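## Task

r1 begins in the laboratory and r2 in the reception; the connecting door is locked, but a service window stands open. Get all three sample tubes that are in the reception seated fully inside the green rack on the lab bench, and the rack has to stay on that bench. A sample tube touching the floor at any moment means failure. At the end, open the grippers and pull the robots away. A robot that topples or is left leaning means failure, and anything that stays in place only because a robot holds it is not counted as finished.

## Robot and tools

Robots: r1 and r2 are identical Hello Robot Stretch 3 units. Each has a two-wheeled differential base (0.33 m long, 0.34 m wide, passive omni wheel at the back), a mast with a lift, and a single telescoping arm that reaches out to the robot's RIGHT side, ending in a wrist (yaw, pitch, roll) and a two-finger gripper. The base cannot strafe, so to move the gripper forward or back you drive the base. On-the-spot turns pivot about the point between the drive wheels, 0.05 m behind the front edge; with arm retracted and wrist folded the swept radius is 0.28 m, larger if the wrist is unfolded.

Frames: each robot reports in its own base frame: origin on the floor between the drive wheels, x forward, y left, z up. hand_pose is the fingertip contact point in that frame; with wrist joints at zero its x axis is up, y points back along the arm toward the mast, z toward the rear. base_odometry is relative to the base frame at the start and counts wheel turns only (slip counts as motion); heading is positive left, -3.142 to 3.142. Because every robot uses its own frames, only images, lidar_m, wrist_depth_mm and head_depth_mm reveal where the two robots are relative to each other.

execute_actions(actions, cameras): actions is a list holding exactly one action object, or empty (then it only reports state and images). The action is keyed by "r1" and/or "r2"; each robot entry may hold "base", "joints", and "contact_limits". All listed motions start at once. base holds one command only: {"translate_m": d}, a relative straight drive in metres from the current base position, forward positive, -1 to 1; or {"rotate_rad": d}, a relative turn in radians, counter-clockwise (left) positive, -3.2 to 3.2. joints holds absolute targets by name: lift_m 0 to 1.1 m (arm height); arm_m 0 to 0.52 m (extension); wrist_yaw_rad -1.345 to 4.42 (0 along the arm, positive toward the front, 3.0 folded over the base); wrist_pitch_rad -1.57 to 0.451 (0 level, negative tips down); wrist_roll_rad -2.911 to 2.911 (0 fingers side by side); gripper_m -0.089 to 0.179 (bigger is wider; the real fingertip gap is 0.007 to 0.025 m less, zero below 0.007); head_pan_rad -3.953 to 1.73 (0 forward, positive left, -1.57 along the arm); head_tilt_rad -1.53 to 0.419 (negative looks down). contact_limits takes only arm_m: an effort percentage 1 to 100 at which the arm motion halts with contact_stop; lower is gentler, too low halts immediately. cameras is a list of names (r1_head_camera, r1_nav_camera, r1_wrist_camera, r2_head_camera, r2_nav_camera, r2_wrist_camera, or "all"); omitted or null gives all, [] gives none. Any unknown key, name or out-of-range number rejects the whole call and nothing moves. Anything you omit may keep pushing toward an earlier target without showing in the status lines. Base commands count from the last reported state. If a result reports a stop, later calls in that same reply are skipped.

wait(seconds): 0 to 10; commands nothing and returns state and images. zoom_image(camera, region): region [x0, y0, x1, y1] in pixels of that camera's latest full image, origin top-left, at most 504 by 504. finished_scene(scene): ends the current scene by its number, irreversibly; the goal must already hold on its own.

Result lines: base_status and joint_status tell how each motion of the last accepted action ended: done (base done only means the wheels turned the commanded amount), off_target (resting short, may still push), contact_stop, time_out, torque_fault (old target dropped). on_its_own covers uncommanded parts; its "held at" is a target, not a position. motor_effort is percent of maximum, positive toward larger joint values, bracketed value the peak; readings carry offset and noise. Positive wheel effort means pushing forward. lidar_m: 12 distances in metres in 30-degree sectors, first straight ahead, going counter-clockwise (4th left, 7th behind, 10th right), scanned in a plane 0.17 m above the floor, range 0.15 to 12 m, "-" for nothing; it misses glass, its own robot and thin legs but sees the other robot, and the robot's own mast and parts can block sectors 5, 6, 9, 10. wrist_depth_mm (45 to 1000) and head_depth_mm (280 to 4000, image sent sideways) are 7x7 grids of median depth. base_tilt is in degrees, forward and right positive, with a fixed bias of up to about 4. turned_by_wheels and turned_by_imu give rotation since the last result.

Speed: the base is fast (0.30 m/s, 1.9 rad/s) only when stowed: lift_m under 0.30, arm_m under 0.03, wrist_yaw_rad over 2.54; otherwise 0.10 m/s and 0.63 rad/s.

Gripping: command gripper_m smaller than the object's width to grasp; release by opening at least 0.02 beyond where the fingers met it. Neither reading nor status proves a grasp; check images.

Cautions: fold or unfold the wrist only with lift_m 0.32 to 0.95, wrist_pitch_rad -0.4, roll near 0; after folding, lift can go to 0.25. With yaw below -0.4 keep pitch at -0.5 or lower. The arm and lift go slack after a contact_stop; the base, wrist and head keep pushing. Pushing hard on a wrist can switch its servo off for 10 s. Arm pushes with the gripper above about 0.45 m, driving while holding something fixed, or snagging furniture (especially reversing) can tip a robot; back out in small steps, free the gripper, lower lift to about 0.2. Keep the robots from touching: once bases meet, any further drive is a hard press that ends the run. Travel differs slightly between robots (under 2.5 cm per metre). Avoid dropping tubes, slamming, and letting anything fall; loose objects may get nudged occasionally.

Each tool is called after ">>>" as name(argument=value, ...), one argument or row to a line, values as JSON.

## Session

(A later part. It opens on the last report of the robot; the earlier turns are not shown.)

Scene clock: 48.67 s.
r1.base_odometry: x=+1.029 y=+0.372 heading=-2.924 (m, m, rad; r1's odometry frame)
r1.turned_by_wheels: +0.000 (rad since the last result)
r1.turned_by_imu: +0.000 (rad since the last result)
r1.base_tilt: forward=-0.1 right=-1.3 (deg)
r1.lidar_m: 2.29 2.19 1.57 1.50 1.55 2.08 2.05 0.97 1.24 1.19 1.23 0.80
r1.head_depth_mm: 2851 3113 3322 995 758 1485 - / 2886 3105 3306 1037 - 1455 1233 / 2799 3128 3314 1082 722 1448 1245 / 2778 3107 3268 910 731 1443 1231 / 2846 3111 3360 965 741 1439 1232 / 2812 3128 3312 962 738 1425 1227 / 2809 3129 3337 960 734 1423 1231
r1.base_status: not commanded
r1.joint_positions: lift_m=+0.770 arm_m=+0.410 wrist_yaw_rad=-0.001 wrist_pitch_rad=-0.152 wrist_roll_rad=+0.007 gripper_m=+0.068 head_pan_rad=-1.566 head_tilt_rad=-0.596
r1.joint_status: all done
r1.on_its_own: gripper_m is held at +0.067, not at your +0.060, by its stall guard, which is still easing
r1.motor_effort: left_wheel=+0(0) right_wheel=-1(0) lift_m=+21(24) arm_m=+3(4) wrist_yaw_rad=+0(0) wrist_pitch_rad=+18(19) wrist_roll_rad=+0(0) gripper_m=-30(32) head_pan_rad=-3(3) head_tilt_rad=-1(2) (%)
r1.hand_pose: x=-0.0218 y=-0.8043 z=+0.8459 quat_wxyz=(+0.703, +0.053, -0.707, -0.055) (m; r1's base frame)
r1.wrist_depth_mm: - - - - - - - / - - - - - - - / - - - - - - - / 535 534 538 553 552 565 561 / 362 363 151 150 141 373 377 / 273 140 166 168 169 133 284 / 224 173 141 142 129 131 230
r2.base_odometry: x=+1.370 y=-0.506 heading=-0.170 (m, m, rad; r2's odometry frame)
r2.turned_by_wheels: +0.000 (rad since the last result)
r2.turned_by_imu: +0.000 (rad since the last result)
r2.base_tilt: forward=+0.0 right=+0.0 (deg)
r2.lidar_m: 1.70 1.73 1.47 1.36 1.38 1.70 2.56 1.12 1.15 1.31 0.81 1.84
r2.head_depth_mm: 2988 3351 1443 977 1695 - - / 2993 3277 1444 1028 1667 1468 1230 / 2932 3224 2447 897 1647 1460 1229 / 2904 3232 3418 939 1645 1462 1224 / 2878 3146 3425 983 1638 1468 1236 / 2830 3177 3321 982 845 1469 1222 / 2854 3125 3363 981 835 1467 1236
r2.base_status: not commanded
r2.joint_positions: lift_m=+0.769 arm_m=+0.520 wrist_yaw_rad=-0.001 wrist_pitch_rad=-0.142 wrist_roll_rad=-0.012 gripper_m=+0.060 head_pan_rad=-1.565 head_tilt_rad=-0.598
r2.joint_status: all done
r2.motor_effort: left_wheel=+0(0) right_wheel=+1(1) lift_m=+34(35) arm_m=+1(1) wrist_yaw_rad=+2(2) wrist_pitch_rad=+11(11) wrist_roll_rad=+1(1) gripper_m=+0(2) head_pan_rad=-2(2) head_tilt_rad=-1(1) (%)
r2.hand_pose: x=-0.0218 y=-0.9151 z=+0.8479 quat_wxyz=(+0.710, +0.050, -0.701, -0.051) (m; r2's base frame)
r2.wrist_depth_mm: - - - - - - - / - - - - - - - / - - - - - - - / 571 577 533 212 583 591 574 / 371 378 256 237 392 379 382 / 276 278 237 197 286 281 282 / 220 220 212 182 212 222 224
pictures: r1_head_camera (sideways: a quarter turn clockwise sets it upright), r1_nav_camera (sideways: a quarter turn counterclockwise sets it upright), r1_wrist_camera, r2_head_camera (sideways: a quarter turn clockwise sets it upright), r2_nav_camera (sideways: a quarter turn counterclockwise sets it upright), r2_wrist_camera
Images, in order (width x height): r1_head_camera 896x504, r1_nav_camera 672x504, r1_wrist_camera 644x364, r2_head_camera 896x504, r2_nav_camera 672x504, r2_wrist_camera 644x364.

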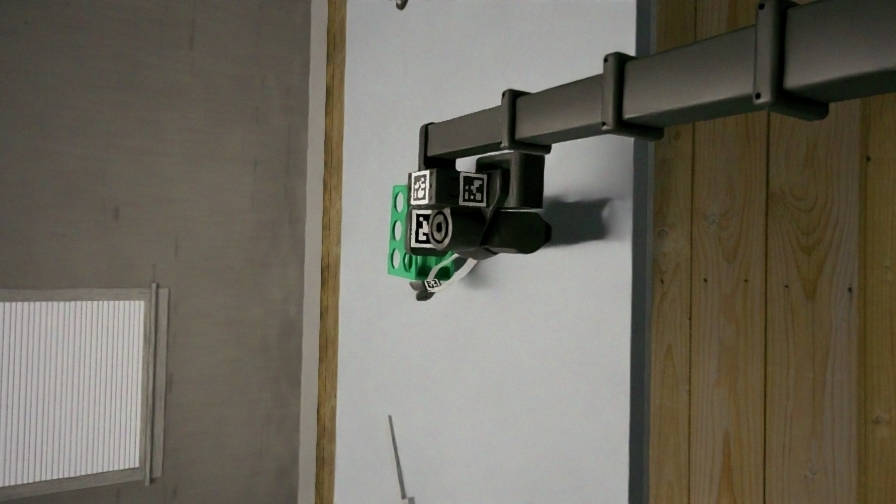

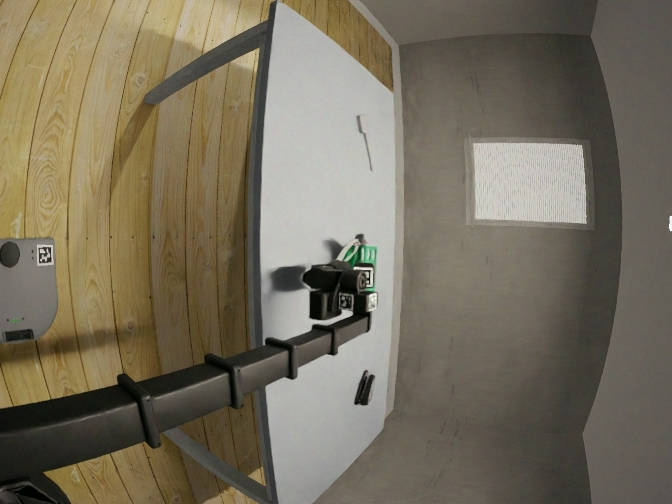

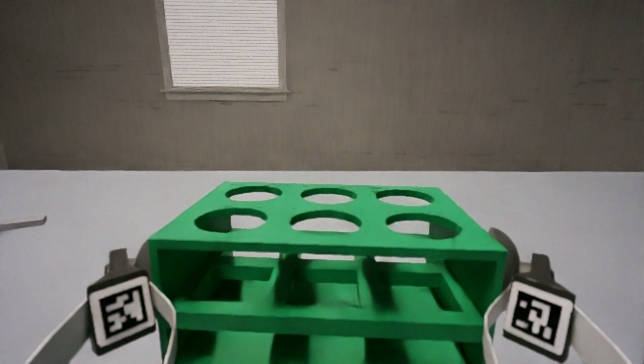

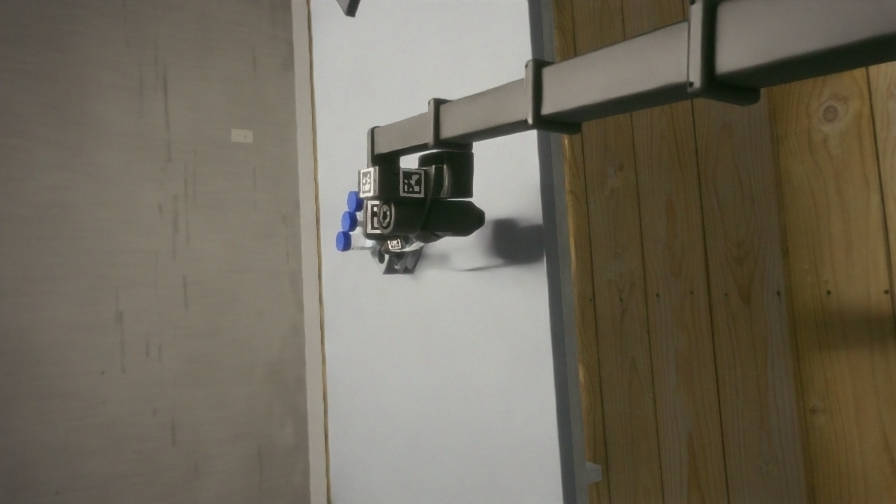

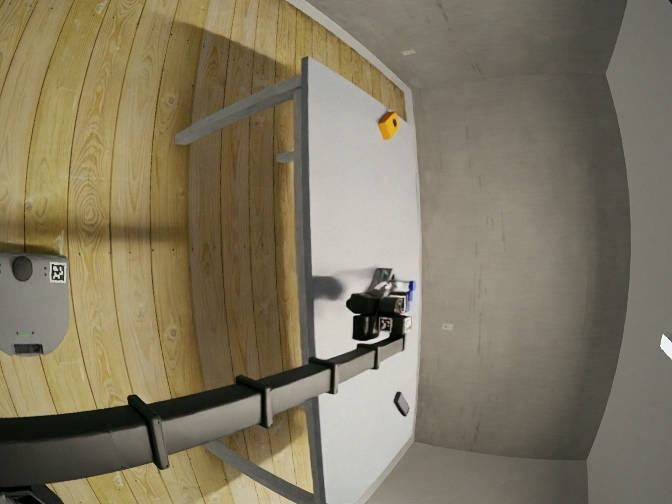

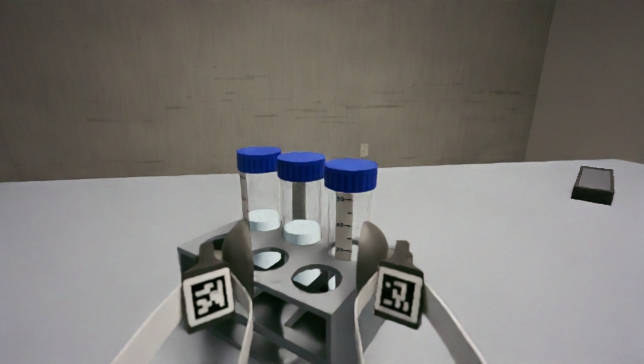

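>>> execute_actions(
  actions=[
    {"r1":{"base":{"translate_m":0.8},"joints":{"lift_m":0.92,"arm_m":0.0,"gripper_m":0.075}},"r2":{"base":{"rotate_rad":-0.63},"joints":{"arm_m":0.0,"gripper_m":0.179,"lift_m":0.85}}},
  ],
  cameras=[],
)

>>> execute_actions(
  actions=[
    {"r1":{"base":{"translate_m":0.8}},"r2":{"base":{"translate_m":0.45}}},
  ],
  cameras=[],
)

>>> execute_actions(
  actions=[
    {"r1":{"base":{"rotate_rad":1.68}},"r2":{"base":{"rotate_rad":0.13},"joints":{"lift_m":0.73}}},
  ],
  cameras=["r2_head_camera","r2_wrist_camera"],
)

>>> execute_actions(
  actions=[
    {"r1":{"base":{"translate_m":-1.0}}},
  ],
  cameras=["r1_head_camera","r1_nav_camera"],
)

Scene clock: 58.30 s.
r1.base_odometry: x=+0.248 y=+0.200 heading=-2.924 (m, m, rad; r1's odometry frame)
r1.turned_by_wheels: +0.000 (rad since the last result)
r1.turned_by_imu: +0.000 (rad since the last result)
r1.base_tilt: forward=-0.2 right=-1.3 (deg)
r1.lidar_m: 1.49 1.50 1.60 1.53 1.57 2.11 2.84 1.68 0.54 1.17 2.18 1.56
r1.head_depth_mm: 2827 3108 3324 1000 756 - - / 2798 3100 3359 988 702 - - / 2798 3093 3318 1078 474 - - / 2801 3107 3327 2387 469 - - / 2784 3105 3312 2404 1666 1468 1236 / 2817 3099 3297 2365 1795 1475 1235 / 2817 3118 3321 2377 1788 1452 1222
r1.base_status: done
r1.joint_positions: lift_m=+0.920 arm_m=+0.000 wrist_yaw_rad=-0.001 wrist_pitch_rad=-0.153 wrist_roll_rad=+0.007 gripper_m=+0.097 head_pan_rad=-1.566 head_tilt_rad=-0.596
r1.joint_status: gripper_m off_target (ended at +0.097, target +0.075); the others done
r1.on_its_own: gripper_m is held at +0.096, not at your +0.075, by its stall guard, which is not easing now
r1.motor_effort: left_wheel=+0(2) right_wheel=-1(2) lift_m=+22(23) arm_m=-3(6) wrist_yaw_rad=+1(1) wrist_pitch_rad=+19(19) wrist_roll_rad=+0(0) gripper_m=-20(27) head_pan_rad=-3(3) head_tilt_rad=-1(1) (%)
r1.hand_pose: x=-0.0216 y=-0.3949 z=+0.9957 quat_wxyz=(+0.703, +0.054, -0.707, -0.055) (m; r1's base frame)
r1.wrist_depth_mm: - - - - - - - / - - - - - - - / - - - - - - - / - - - - - - - / - - 151 159 153 717 718 / - 139 168 166 164 135 542 / - - 141 142 129 138 445
r2.base_odometry: x=+1.370 y=-0.506 heading=-0.800 (m, m, rad; r2's odometry frame)
r2.turned_by_wheels: -0.630 (rad since the last result)
r2.turned_by_imu: -0.635 (rad since the last result)
r2.base_tilt: forward=+0.1 right=-0.1 (deg)
r2.lidar_m: 0.81 1.71 1.71 1.55 1.36 1.36 1.56 2.57 2.60 1.12 1.30 1.31
r2.head_depth_mm: 2675 2769 2915 2399 1809 1459 - / 2732 2980 3090 2296 1821 1466 - / 2981 3285 3432 1323 1705 - - / 3322 3675 1448 1076 1824 1505 1193 / 3605 3947 1449 980 1817 1462 1227 / 3286 3650 1449 981 1711 1457 1224 / 3079 3388 1456 983 831 1469 1227
r2.base_status: done
r2.joint_positions: lift_m=+0.849 arm_m=+0.002 wrist_yaw_rad=+0.000 wrist_pitch_rad=-0.142 wrist_roll_rad=-0.012 gripper_m=+0.179 head_pan_rad=-1.565 head_tilt_rad=-0.598
r2.joint_status: all done
joint sent to its limit — the command would take r2.arm_m past its lower limit, so that joint was sent only as far as its limit.
r2.motor_effort: left_wheel=+4(10) right_wheel=-4(11) lift_m=+34(36) arm_m=-4(4) wrist_yaw_rad=+1(2) wrist_pitch_rad=+10(10) wrist_roll_rad=+1(1) gripper_m=+1(93) head_pan_rad=-2(2) head_tilt_rad=-1(1) (%)
r2.hand_pose: x=-0.0216 y=-0.3971 z=+0.9279 quat_wxyz=(+0.710, +0.051, -0.701, -0.051) (m; r2's base frame)
r2.wrist_depth_mm: - - - - - - - / - - - - - - - / - - - - - - - / 860 862 854 876 - - - / 560 563 607 - - - - / 433 507 - - - - - / - - - - - - -
pictures: none
No camera images: the call's "cameras" was empty. Leave "cameras" out to get every camera's image.

Scene clock: 67.27 s.
r1.base_odometry: x=-0.533 y=+0.027 heading=-2.924 (m, m, rad; r1's odometry frame)
r1.turned_by_wheels: +0.000 (rad since the last result)
r1.turned_by_imu: +0.000 (rad since the last result)
r1.base_tilt: forward=-0.1 right=-1.4 (deg)
r1.lidar_m: 0.69 0.71 0.93 1.55 1.60 2.15 2.45 1.09 1.50 3.03 1.01 0.73
r1.head_depth_mm: 2729 3126 3369 2463 1853 - - / 2808 3039 3373 2464 1721 - - / 2801 3127 3369 2465 473 - - / 2762 3092 3322 2400 467 - - / 2818 3108 3296 2385 1654 1473 1233 / 2720 2991 3077 2385 1821 1466 1229 / 2091 2129 2159 2156 1808 1464 1225
r1.base_status: done
r1.joint_positions: lift_m=+0.920 arm_m=+0.000 wrist_yaw_rad=-0.001 wrist_pitch_rad=-0.153 wrist_roll_rad=+0.007 gripper_m=+0.097 head_pan_rad=-1.566 head_tilt_rad=-0.596
r1.joint_status: not commanded
r1.on_its_own: gripper_m is held at +0.096, not at your +0.075, by its stall guard, which is not easing now
r1.motor_effort: left_wheel=+0(4) right_wheel=-1(3) lift_m=+22(22) arm_m=-3(5) wrist_yaw_rad=+1(1) wrist_pitch_rad=+19(19) wrist_roll_rad=+0(0) gripper_m=-21(20) head_pan_rad=-3(3) head_tilt_rad=-1(2) (%)
r1.hand_pose: x=-0.0216 y=-0.3949 z=+0.9957 quat_wxyz=(+0.703, +0.054, -0.707, -0.055) (m; r1's base frame)
r1.wrist_depth_mm: - - - - - - - / - - - - - - - / - - - - - - - / - - - - - - - / 732 - 151 160 153 - - / 910 139 167 165 164 135 - / 859 - 141 142 129 138 -
r2.base_odometry: x=+1.684 y=-0.828 heading=-0.800 (m, m, rad; r2's odometry frame)
r2.turned_by_wheels: +0.000 (rad since the last result)
r2.turned_by_imu: +0.000 (rad since the last result)
r2.base_tilt: forward=+0.0 right=+0.0 (deg)
r2.lidar_m: 1.58 1.38 1.38 1.62 1.67 1.67 1.97 2.91 1.28 1.14 1.00 0.38
r2.head_depth_mm: 2797 3049 3066 980 1755 1467 - / 3046 3299 1436 979 812 1465 - / 3349 3749 1437 979 744 - - / 3526 3927 1445 936 742 650 1196 / 3291 3585 3581 899 770 614 1220 / 2996 3266 3388 980 744 598 1144 / 2783 3038 3216 989 743 600 514
r2.base_status: done
r2.joint_positions: lift_m=+0.849 arm_m=+0.002 wrist_yaw_rad=+0.000 wrist_pitch_rad=-0.142 wrist_roll_rad=-0.012 gripper_m=+0.179 head_pan_rad=-1.565 head_tilt_rad=-0.598
r2.joint_status: not commanded
r2.motor_effort: left_wheel=+4(9) right_wheel=-3(7) lift_m=+34(34) arm_m=-4(4) wrist_yaw_rad=+1(1) wrist_pitch_rad=+11(11) wrist_roll_rad=+1(0) gripper_m=+0(0) head_pan_rad=-2(2) head_tilt_rad=-2(1) (%)
r2.hand_pose: x=-0.0216 y=-0.3971 z=+0.9279 quat_wxyz=(+0.710, +0.051, -0.701, -0.051) (m; r2's base frame)
r2.wrist_depth_mm: - - - - - - - / - - - - - - - / - - - - - - - / - - 702 860 897 981 - / 551 552 529 568 566 - - / 438 412 414 417 470 - - / - 327 330 329 - - -
pictures: none
No camera images: the call's "cameras" was empty. Leave "cameras" out to get every camera's image.

Scene clock: 70.90 s.
r1.base_odometry: x=-0.533 y=+0.027 heading=-1.244 (m, m, rad; r1's odometry frame)
r1.turned_by_wheels: +1.680 (rad since the last result)
r1.turned_by_imu: +1.643 (rad since the last result)
r1.base_tilt: forward=-0.1 right=-1.3 (deg)
r1.lidar_m: 1.55 1.65 2.38 2.45 1.50 1.49 2.13 0.92 0.71 0.69 0.74 1.03
r1.head_depth_mm: 540 593 662 744 858 - - / 544 598 667 752 866 - - / 548 607 676 743 475 - - / 552 613 684 759 468 - - / 558 618 693 772 913 1079 1213 / 567 624 697 796 918 1092 1222 / 570 630 707 803 915 1080 1215
r1.base_status: done
r1.joint_positions: lift_m=+0.920 arm_m=+0.000 wrist_yaw_rad=-0.001 wrist_pitch_rad=-0.153 wrist_roll_rad=+0.007 gripper_m=+0.097 head_pan_rad=-1.566 head_tilt_rad=-0.596
r1.joint_status: not commanded
r1.on_its_own: gripper_m is held at +0.096, not at your +0.075, by its stall guard, which is not easing now
r1.motor_effort: left_wheel=-3(6) right_wheel=+2(5) lift_m=+21(22) arm_m=-4(3) wrist_yaw_rad=+1(0) wrist_pitch_rad=+19(19) wrist_roll_rad=+0(0) gripper_m=-20(19) head_pan_rad=-4(3) head_tilt_rad=-1(2) (%)
r1.hand_pose: x=-0.0216 y=-0.3949 z=+0.9957 quat_wxyz=(+0.703, +0.054, -0.707, -0.055) (m; r1's base frame)
r1.wrist_depth_mm: 408 415 405 398 391 387 376 / 419 430 424 414 405 401 393 / 433 448 435 433 426 419 410 / 452 470 456 445 439 434 427 / 475 484 151 159 153 448 449 / 501 139 168 166 164 135 463 / 529 525 141 142 129 138 487
r2.base_odometry: x=+1.684 y=-0.828 heading=-0.670 (m, m, rad; r2's odometry frame)
r2.turned_by_wheels: +0.130 (rad since the last result)
r2.turned_by_imu: +0.132 (rad since the last result)
r2.base_tilt: forward=+0.0 right=-0.1 (deg)
r2.lidar_m: 1.48 1.38 1.40 1.78 1.67 1.70 2.14 2.91 1.28 1.07 1.00 0.38
r2.head_depth_mm: 3091 3396 1446 984 800 1466 1224 / 3408 3727 1440 978 743 1463 1224 / 3472 3828 1440 937 743 1350 1304 / 3197 3577 3572 913 742 632 1232 / 3030 3338 3409 980 741 599 1203 / 2826 3108 3279 985 742 598 538 / 2670 2949 3143 981 745 598 514
r2.base_status: done
r2.joint_positions: lift_m=+0.731 arm_m=+0.002 wrist_yaw_rad=+0.000 wrist_pitch_rad=-0.142 wrist_roll_rad=-0.012 gripper_m=+0.179 head_pan_rad=-1.565 head_tilt_rad=-0.598
r2.joint_status: all done
r2.motor_effort: left_wheel=-4(7) right_wheel=+5(8) lift_m=+11(31) arm_m=-4(4) wrist_yaw_rad=+1(1) wrist_pitch_rad=+10(10) wrist_roll_rad=+1(0) gripper_m=+0(1) head_pan_rad=-2(2) head_tilt_rad=-1(1) (%)
r2.hand_pose: x=-0.0216 y=-0.3971 z=+0.8091 quat_wxyz=(+0.710, +0.051, -0.701, -0.050) (m; r2's base frame)
r2.wrist_depth_mm: - - - - - - - / - - - - - - - / - - - 689 - - - / 452 460 458 456 460 464 885 / 292 294 294 296 295 - - / - 216 218 224 - - - / - 172 179 286 - - -
pictures: r2_head_camera (sideways: a quarter turn clockwise sets it upright), r2_wrist_camera
Images, in order (width x height): r2_head_camera 896x504, r2_wrist_camera 644x364.

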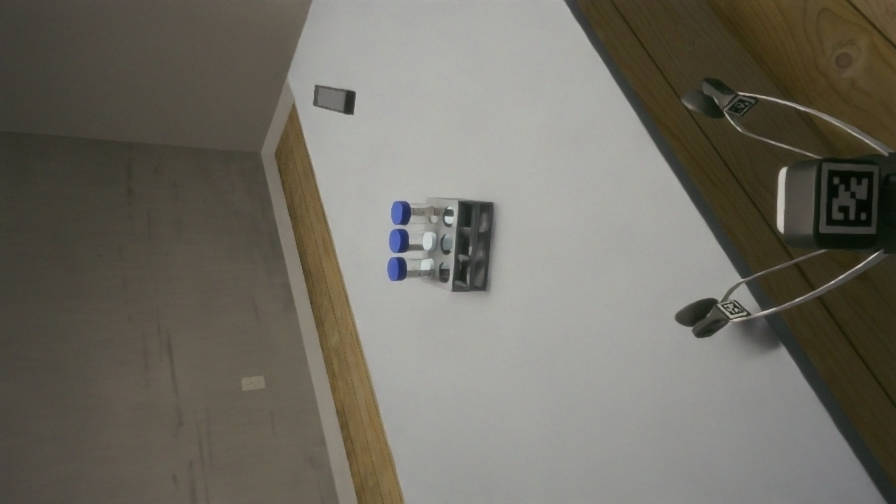

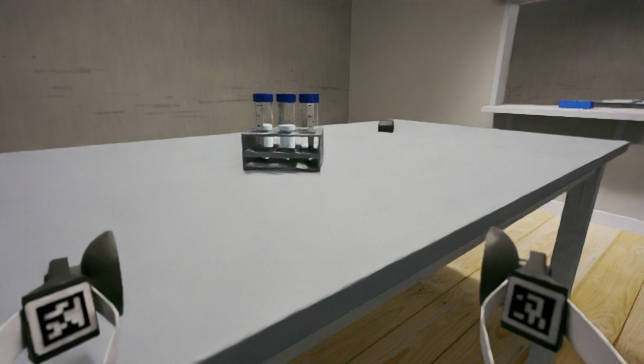

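Scene clock: 82.07 s.
r1.base_odometry: x=-0.854 y=+0.974 heading=-1.244 (m, m, rad; r1's odometry frame)
r1.turned_by_wheels: +0.000 (rad since the last result)
r1.turned_by_imu: +0.001 (rad since the last result)
r1.base_tilt: forward=-0.2 right=-1.3 (deg)
r1.lidar_m: 2.54 2.70 1.13 1.05 2.96 2.28 1.92 0.82 0.63 0.62 0.66 0.95
r1.head_depth_mm: - - 3596 993 756 - - / - - 3583 989 703 - - / - 2887 3307 986 473 - - / - 2909 3529 974 468 - - / - - 3281 972 674 616 1153 / - - 3495 966 736 632 1160 / - - 3407 962 738 627 1173
r1.base_status: done
r1.joint_positions: lift_m=+0.920 arm_m=+0.000 wrist_yaw_rad=-0.001 wrist_pitch_rad=-0.153 wrist_roll_rad=+0.007 gripper_m=+0.097 head_pan_rad=-1.566 head_tilt_rad=-0.596
r1.joint_status: not commanded
r1.on_its_own: gripper_m is held at +0.096, not at your +0.075, by its stall guard, which is not easing now
r1.motor_effort: left_wheel=-3(6) right_wheel=+3(3) lift_m=+22(22) arm_m=-3(4) wrist_yaw_rad=+1(1) wrist_pitch_rad=+19(19) wrist_roll_rad=+0(0) gripper_m=-20(21) head_pan_rad=-3(3) head_tilt_rad=-1(1) (%)
r1.hand_pose: x=-0.0216 y=-0.3949 z=+0.9957 quat_wxyz=(+0.703, +0.054, -0.707, -0.055) (m; r1's base frame)
r1.wrist_depth_mm: 467 - - - - - - / 465 - - - - - - / 468 - - - - - - / 475 - - - - - - / 478 - 151 160 153 718 - / 469 139 167 166 164 135 545 / 423 393 141 142 129 138 440
r2.base_odometry: x=+1.684 y=-0.828 heading=-0.670 (m, m, rad; r2's odometry frame)
r2.turned_by_wheels: +0.000 (rad since the last result)
r2.turned_by_imu: +0.001 (rad since the last result)
r2.base_tilt: forward=-0.1 right=+0.0 (deg)
r2.lidar_m: 1.48 1.38 1.40 1.78 1.67 1.70 2.14 2.92 1.28 1.07 1.00 0.38
r2.head_depth_mm: 3075 3296 1432 979 799 1463 1226 / 3429 3729 1449 976 743 1454 1216 / 3437 3816 1441 940 743 1348 1302 / 3226 3596 3546 912 744 633 1243 / 3010 3291 3494 985 745 598 1196 / 2830 3064 3284 980 741 599 537 / 2675 2886 3069 983 744 598 514
r2.base_status: not commanded
r2.joint_positions: lift_m=+0.731 arm_m=+0.002 wrist_yaw_rad=+0.000 wrist_pitch_rad=-0.142 wrist_roll_rad=-0.012 gripper_m=+0.179 head_pan_rad=-1.565 head_tilt_rad=-0.598
r2.joint_status: not commanded
r2.motor_effort: left_wheel=-3(4) right_wheel=+5(5) lift_m=+11(11) arm_m=-4(4) wrist_yaw_rad=+1(1) wrist_pitch_rad=+10(11) wrist_roll_rad=+0(1) gripper_m=+0(0) head_pan_rad=-2(2) head_tilt_rad=-1(2) (%)
r2.hand_pose: x=-0.0216 y=-0.3971 z=+0.8091 quat_wxyz=(+0.710, +0.051, -0.701, -0.050) (m; r2's base frame)
r2.wrist_depth_mm: - - - - - - - / - - - - - - - / - - - 698 - - - / 451 454 455 454 458 462 905 / 295 292 295 297 296 - - / - 217 217 225 - - - / - 172 179 286 - - -
pictures: r1_head_camera (sideways: a quarter turn clockwise sets it upright), r1_nav_camera (sideways: a quarter turn counterclockwise sets it upright)
Images, in order (width x height): r1_head_camera 896x504, r1_nav_camera 672x504.

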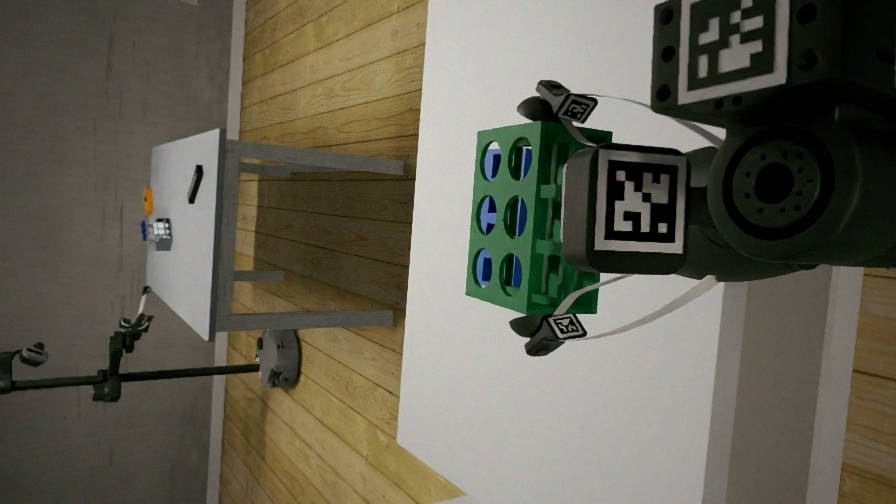

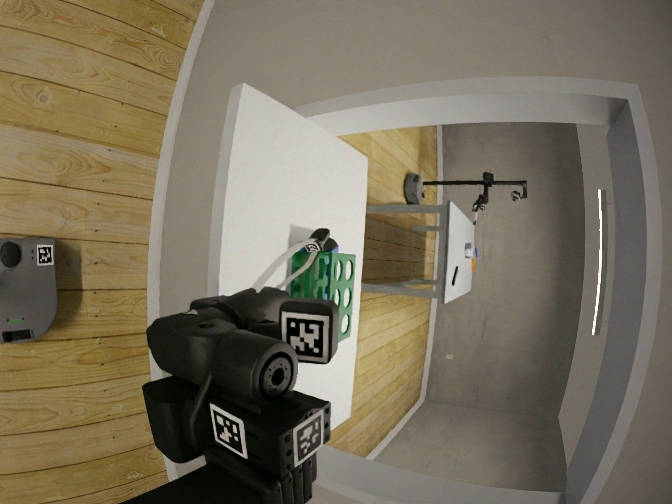

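>>> execute_actions(
  actions=[
    {"r1":{"base":{"translate_m":-0.2},"joints":{"arm_m":0.12,"lift_m":0.74,"head_tilt_rad":-0.8}},"r2":{"base":{"translate_m":0.03},"joints":{"arm_m":0.2,"lift_m":0.725}}},
  ],
  cameras=["r1_head_camera","r2_wrist_camera"],
)

Scene clock: 85.83 s.
r1.base_odometry: x=-0.918 y=+1.163 heading=-1.244 (m, m, rad; r1's odometry frame)
r1.turned_by_wheels: +0.000 (rad since the last result)
r1.turned_by_imu: +0.000 (rad since the last result)
r1.base_tilt: forward=-0.2 right=-1.3 (deg)
r1.lidar_m: 2.75 2.92 1.24 1.05 2.70 2.08 1.87 0.80 0.62 0.61 0.64 0.93
r1.head_depth_mm: - 3260 966 761 644 1155 - / - 3356 963 757 660 - 1145 / - 3073 956 756 - 1261 1140 / 2403 3220 951 697 635 1263 1152 / 2562 3178 948 751 653 1257 1137 / 3517 2966 939 745 650 1260 1138 / - 3137 940 739 650 1275 1137
r1.base_status: done
r1.joint_positions: lift_m=+0.740 arm_m=+0.120 wrist_yaw_rad=-0.001 wrist_pitch_rad=-0.153 wrist_roll_rad=+0.007 gripper_m=+0.097 head_pan_rad=-1.566 head_tilt_rad=-0.790
r1.joint_status: all done
r1.on_its_own: gripper_m is held at +0.096, not at your +0.075, by its stall guard, which is not easing now
r1.motor_effort: left_wheel=-3(7) right_wheel=+2(2) lift_m=+18(19) arm_m=+4(4) wrist_yaw_rad=+0(0) wrist_pitch_rad=+19(19) wrist_roll_rad=+0(0) gripper_m=-20(19) head_pan_rad=-3(3) head_tilt_rad=-3(16) (%)
r1.hand_pose: x=-0.0216 y=-0.5142 z=+0.8159 quat_wxyz=(+0.703, +0.054, -0.707, -0.055) (m; r1's base frame)
r1.wrist_depth_mm: - - - - - - - / - - - - - - - / - - - - - - - / 274 275 333 456 461 465 - / 277 269 151 159 153 310 312 / 226 139 167 165 164 135 233 / - 169 141 142 129 139 190
r2.base_odometry: x=+1.707 y=-0.847 heading=-0.670 (m, m, rad; r2's odometry frame)
r2.turned_by_wheels: +0.000 (rad since the last result)
r2.turned_by_imu: +0.000 (rad since the last result)
r2.base_tilt: forward=+0.0 right=+0.0 (deg)
r2.lidar_m: 1.46 1.35 1.37 1.75 1.69 1.72 2.16 2.94 1.30 1.06 0.98 0.35
r2.head_depth_mm: 3082 3381 1432 975 768 1500 - / 3477 3798 1439 974 766 - 1193 / 3382 3859 3579 896 767 - 1224 / 3208 3588 3514 894 769 598 1223 / 3004 3286 3430 978 745 597 1157 / 2829 3081 3242 981 744 598 526 / 2629 2865 3110 978 744 599 502
r2.base_status: done
r2.joint_positions: lift_m=+0.726 arm_m=+0.200 wrist_yaw_rad=+0.000 wrist_pitch_rad=-0.142 wrist_roll_rad=-0.012 gripper_m=+0.179 head_pan_rad=-1.565 head_tilt_rad=-0.598
r2.joint_status: all done
r2.motor_effort: left_wheel=-4(6) right_wheel=+5(9) lift_m=+11(11) arm_m=+3(2) wrist_yaw_rad=+1(1) wrist_pitch_rad=+10(11) wrist_roll_rad=+1(1) gripper_m=+0(0) head_pan_rad=-2(2) head_tilt_rad=-1(2) (%)
r2.hand_pose: x=-0.0216 y=-0.5949 z=+0.8041 quat_wxyz=(+0.710, +0.051, -0.701, -0.050) (m; r2's base frame)
r2.wrist_depth_mm: - - - - - - - / - - - - - - - / - - - 966 981 - - / 427 434 389 360 437 442 443 / 278 279 280 281 283 303 287 / - 208 207 208 209 - 211 / - 165 165 165 165 159 167
pictures: r1_head_camera (sideways: a quarter turn clockwise sets it upright), r2_wrist_camera
Images, in order (width x height): r1_head_camera 896x504, r2_wrist_camera 644x364.

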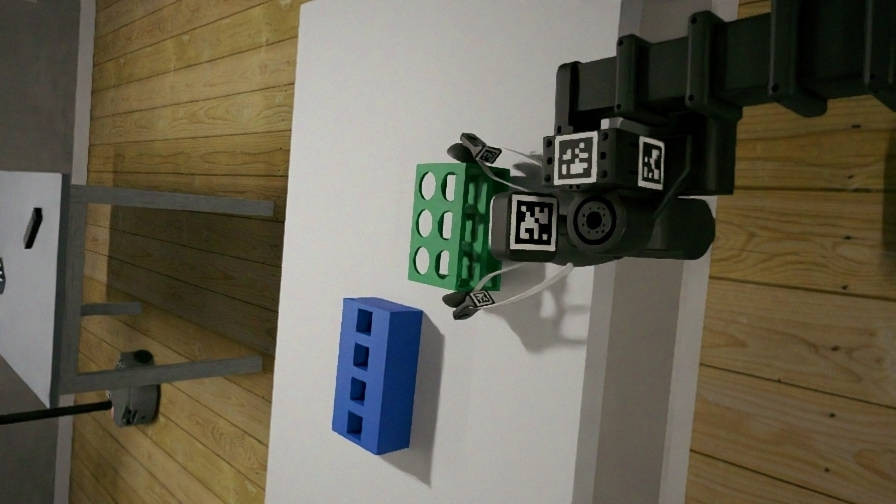

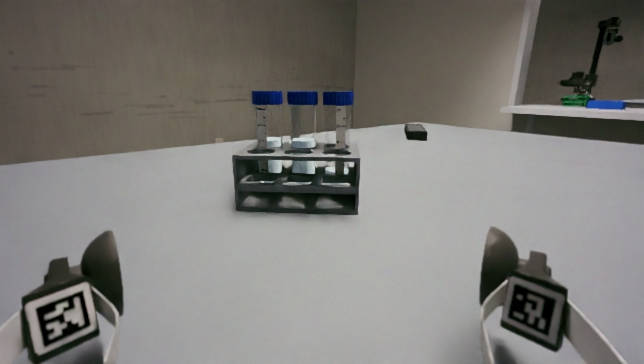

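>>> execute_actions(
  actions=[
    {"r1":{"base":{"translate_m":-0.08},"joints":{"lift_m":0.722}},"r2":{"base":{"translate_m":0.008},"joints":{"arm_m":0.4,"lift_m":0.72}}},
  ],
  cameras=[],
)

>>> execute_actions(
  actions=[
    {"r1":{"joints":{"gripper_m":0.179}},"r2":{"joints":{"gripper_m":0.07}}},
  ],
  cameras=[],
)

>>> execute_actions(
  actions=[
    {"r1":{"joints":{"arm_m":0.0,"lift_m":0.95}},"r2":{"joints":{"lift_m":0.78}}},
  ],
  cameras=["r1_head_camera","r2_wrist_camera"],
)

Scene clock: 88.90 s.
r1.base_odometry: x=-0.944 y=+1.239 heading=-1.245 (m, m, rad; r1's odometry frame)
r1.turned_by_wheels: +0.000 (rad since the last result)
r1.turned_by_imu: +0.000 (rad since the last result)
r1.base_tilt: forward=-0.2 right=-1.3 (deg)
r1.lidar_m: 2.82 3.00 1.29 1.06 2.60 2.01 1.86 0.80 0.61 0.60 0.64 0.93
r1.head_depth_mm: - 3258 2326 757 627 1146 - / - 3245 960 758 660 - 1133 / - 3260 956 703 655 - 1148 / 2269 3082 955 687 654 1243 1149 / 2530 3191 946 752 638 1245 1149 / 2346 3020 940 746 650 1244 1139 / - 3164 940 744 650 1264 1136
r1.base_status: done
r1.joint_positions: lift_m=+0.722 arm_m=+0.120 wrist_yaw_rad=+0.001 wrist_pitch_rad=-0.143 wrist_roll_rad=+0.007 gripper_m=+0.097 head_pan_rad=-1.566 head_tilt_rad=-0.790
r1.joint_status: all done
r1.on_its_own: gripper_m is held at +0.096, not at your +0.075, by its stall guard, which is not easing now
r1.motor_effort: left_wheel=-3(7) right_wheel=+2(3) lift_m=+16(21) arm_m=+4(4) wrist_yaw_rad=-1(0) wrist_pitch_rad=+13(19) wrist_roll_rad=+0(0) gripper_m=-20(19) head_pan_rad=-3(3) head_tilt_rad=-3(2) (%)
r1.hand_pose: x=-0.0212 y=-0.5148 z=+0.8004 quat_wxyz=(+0.703, +0.051, -0.708, -0.051) (m; r1's base frame)
r1.wrist_depth_mm: - - - - - - - / - - - - - - 321 / - - - - - - 320 / 262 316 374 413 415 424 317 / 267 268 150 151 140 260 277 / 201 140 166 166 168 134 207 / - 149 141 141 129 138 165
r2.base_odometry: x=+1.713 y=-0.852 heading=-0.670 (m, m, rad; r2's odometry frame)
r2.turned_by_wheels: +0.000 (rad since the last result)
r2.turned_by_imu: +0.000 (rad since the last result)
r2.base_tilt: forward=+0.0 right=+0.0 (deg)
r2.lidar_m: 1.44 1.35 1.37 1.74 1.69 1.71 2.17 2.94 1.31 1.05 0.97 0.35
r2.head_depth_mm: 3134 3373 1436 978 767 1473 - / 3436 3773 1427 1028 742 1366 1222 / 3452 3823 3564 976 693 651 1220 / 3209 3489 3588 930 715 596 1228 / 3014 3300 3419 981 739 596 1141 / 2797 3072 3316 981 743 597 525 / 2636 2831 3092 985 744 599 501
r2.base_status: done
r2.joint_positions: lift_m=+0.721 arm_m=+0.400 wrist_yaw_rad=+0.000 wrist_pitch_rad=-0.142 wrist_roll_rad=-0.012 gripper_m=+0.179 head_pan_rad=-1.565 head_tilt_rad=-0.598
r2.joint_status: all done
r2.motor_effort: left_wheel=-4(8) right_wheel=+5(11) lift_m=+11(10) arm_m=+3(3) wrist_yaw_rad=+1(1) wrist_pitch_rad=+10(11) wrist_roll_rad=+1(1) gripper_m=+1(0) head_pan_rad=-2(2) head_tilt_rad=-1(1) (%)
r2.hand_pose: x=-0.0215 y=-0.7949 z=+0.7991 quat_wxyz=(+0.710, +0.051, -0.701, -0.050) (m; r2's base frame)
r2.wrist_depth_mm: - - - - - - - / - - - - - - - / - - - 750 628 - - / 410 409 340 188 416 419 424 / 267 267 143 144 151 291 272 / - 148 166 166 149 - 201 / - 148 139 139 129 152 159
pictures: none
No camera images: the call's "cameras" was empty. Leave "cameras" out to get every camera's image.

Scene clock: 90.47 s.
r1.base_odometry: x=-0.944 y=+1.239 heading=-1.245 (m, m, rad; r1's odometry frame)
r1.turned_by_wheels: +0.000 (rad since the last result)
r1.turned_by_imu: +0.000 (rad since the last result)
r1.base_tilt: forward=-0.2 right=-1.3 (deg)
r1.lidar_m: 2.82 3.00 1.28 1.06 2.60 2.00 1.86 0.80 0.62 0.60 0.64 0.92
r1.head_depth_mm: - 3286 2302 761 629 1141 - / - 3353 958 761 657 - 1133 / - 3276 950 693 - - 1156 / 2255 3107 955 690 643 1250 1145 / 2580 3202 946 760 637 1248 1136 / 2324 3009 945 745 650 1260 1134 / - 3145 937 745 646 1271 1138
r1.base_status: not commanded
r1.joint_positions: lift_m=+0.722 arm_m=+0.120 wrist_yaw_rad=+0.001 wrist_pitch_rad=-0.143 wrist_roll_rad=+0.007 gripper_m=+0.179 head_pan_rad=-1.566 head_tilt_rad=-0.790
r1.joint_status: all done
r1.motor_effort: left_wheel=-3(3) right_wheel=+2(2) lift_m=+17(17) arm_m=+5(4) wrist_yaw_rad=-1(0) wrist_pitch_rad=+13(13) wrist_roll_rad=+0(0) gripper_m=+0(84) head_pan_rad=-3(4) head_tilt_rad=-4(4) (%)
r1.hand_pose: x=-0.0212 y=-0.5148 z=+0.8004 quat_wxyz=(+0.703, +0.051, -0.708, -0.051) (m; r1's base frame)
r1.wrist_depth_mm: - - - - - - - / - - - - - - 321 / - - - - - - 319 / 262 317 408 373 417 422 316 / 266 270 154 145 154 260 279 / - 188 169 169 165 138 219 / - 156 149 144 133 150 -
r2.base_odometry: x=+1.713 y=-0.852 heading=-0.670 (m, m, rad; r2's odometry frame)
r2.turned_by_wheels: +0.000 (rad since the last result)
r2.turned_by_imu: +0.000 (rad since the last result)
r2.base_tilt: forward=+0.0 right=+0.0 (deg)
r2.lidar_m: 1.45 1.35 1.37 1.74 1.70 1.71 2.16 2.95 1.31 1.05 0.97 0.35
r2.head_depth_mm: 3110 3369 1445 978 768 1481 - / 3513 3799 1441 1026 737 1364 1226 / 3426 3774 3560 982 693 653 1225 / 3203 3531 3580 921 717 598 1218 / 2991 3326 3398 988 742 597 1140 / 2809 3067 3310 981 743 599 524 / 2635 2828 3121 986 743 597 502
r2.base_status: not commanded
r2.joint_positions: lift_m=+0.721 arm_m=+0.400 wrist_yaw_rad=-0.001 wrist_pitch_rad=-0.143 wrist_roll_rad=-0.011 gripper_m=+0.072 head_pan_rad=-1.565 head_tilt_rad=-0.598
r2.joint_status: all done
r2.motor_effort: left_wheel=-4(5) right_wheel=+5(6) lift_m=+12(12) arm_m=+1(3) wrist_yaw_rad=+1(2) wrist_pitch_rad=+11(11) wrist_roll_rad=+1(1) gripper_m=-35(99) head_pan_rad=-2(2) head_tilt_rad=-1(1) (%)
r2.hand_pose: x=-0.0217 y=-0.7950 z=+0.7990 quat_wxyz=(+0.710, +0.051, -0.701, -0.051) (m; r2's base frame)
r2.wrist_depth_mm: - - - - - - - / - - - - - - - / - - - 730 647 - - / 410 410 371 187 379 415 424 / 266 249 144 144 134 271 271 / 197 138 165 167 158 210 200 / - 144 144 144 145 152 159
pictures: none
No camera images: the call's "cameras" was empty. Leave "cameras" out to get every camera's image.

Scene clock: 93.37 s.
r1.base_odometry: x=-0.944 y=+1.239 heading=-1.245 (m, m, rad; r1's odometry frame)
r1.turned_by_wheels: +0.000 (rad since the last result)
r1.turned_by_imu: +0.000 (rad since the last result)
r1.base_tilt: forward=-0.1 right=-1.3 (deg)
r1.lidar_m: 2.82 3.00 1.29 1.06 2.60 2.00 1.86 0.80 0.61 0.60 0.64 0.92
r1.head_depth_mm: - 3373 2344 - - - - / - 3292 960 779 - - 1114 / - 3242 973 - - - 1125 / 2256 3022 951 - 621 1246 1146 / 2600 3252 962 749 636 1256 1139 / 2336 3023 939 746 649 1253 1138 / - 3187 934 743 648 1264 1141
r1.base_status: not commanded
r1.joint_positions: lift_m=+0.950 arm_m=+0.000 wrist_yaw_rad=+0.001 wrist_pitch_rad=-0.143 wrist_roll_rad=+0.007 gripper_m=+0.179 head_pan_rad=-1.566 head_tilt_rad=-0.790
r1.joint_status: all done
r1.motor_effort: left_wheel=-3(3) right_wheel=+2(2) lift_m=+21(22) arm_m=-4(2) wrist_yaw_rad=-2(1) wrist_pitch_rad=+13(13) wrist_roll_rad=+0(0) gripper_m=+1(0) head_pan_rad=-3(3) head_tilt_rad=-3(3) (%)
r1.hand_pose: x=-0.0213 y=-0.3955 z=+1.0282 quat_wxyz=(+0.703, +0.051, -0.708, -0.051) (m; r1's base frame)
r1.wrist_depth_mm: - - - - - - 312 / - - - - - - 308 / - - - - - - 323 / - - - - - - 334 / - - - - - 476 347 / 614 506 590 589 596 510 365 / - 436 473 478 480 462 -
r2.base_odometry: x=+1.713 y=-0.852 heading=-0.670 (m, m, rad; r2's odometry frame)
r2.turned_by_wheels: +0.000 (rad since the last result)
r2.turned_by_imu: +0.000 (rad since the last result)
r2.base_tilt: forward=+0.0 right=+0.0 (deg)
r2.lidar_m: 1.45 1.35 1.37 1.74 1.69 1.72 2.16 2.94 1.31 1.04 0.97 0.35
r2.head_depth_mm: 3125 3427 1434 979 793 - - / 3474 3797 1434 1076 717 1379 1227 / 3440 3816 3545 - 718 650 1210 / 3224 3528 3630 917 740 599 1220 / 3026 3315 3439 980 743 599 1148 / 2812 3064 3306 985 743 598 526 / 2601 2869 3055 979 744 597 501
r2.base_status: not commanded
r2.joint_positions: lift_m=+0.779 arm_m=+0.400 wrist_yaw_rad=-0.001 wrist_pitch_rad=-0.165 wrist_roll_rad=-0.011 gripper_m=+0.086 head_pan_rad=-1.565 head_tilt_rad=-0.598
r2.joint_status: all done
r2.on_its_own: gripper_m is held at +0.085, not at your +0.070, by its stall guard, which is still easing
r2.motor_effort: left_wheel=-4(4) right_wheel=+5(5) lift_m=+35(36) arm_m=+1(1) wrist_yaw_rad=+2(2) wrist_pitch_rad=+21(23) wrist_roll_rad=+1(1) gripper_m=-28(36) head_pan_rad=-2(2) head_tilt_rad=-1(1) (%)
r2.hand_pose: x=-0.0217 y=-0.7936 z=+0.8521 quat_wxyz=(+0.709, +0.059, -0.700, -0.059) (m; r2's base frame)
r2.wrist_depth_mm: - - - - - - - / - - - - - - - / - - - 180 931 - - / - - 570 556 567 564 575 / 372 370 166 163 164 379 382 / 285 138 167 167 157 299 285 / - 146 139 138 139 218 228
pictures: r1_head_camera (sideways: a quarter turn clockwise sets it upright), r2_wrist_camera
Images, in order (width x height): r1_head_camera 896x504, r2_wrist_camera 644x364.

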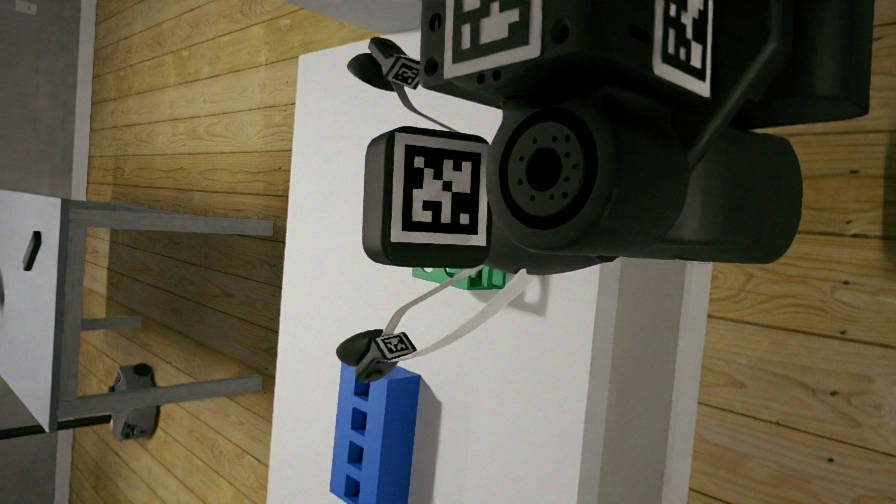

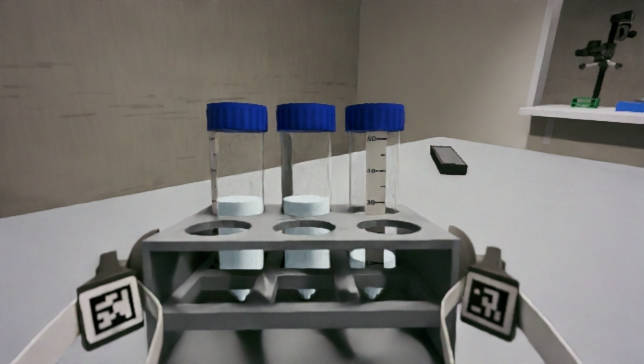

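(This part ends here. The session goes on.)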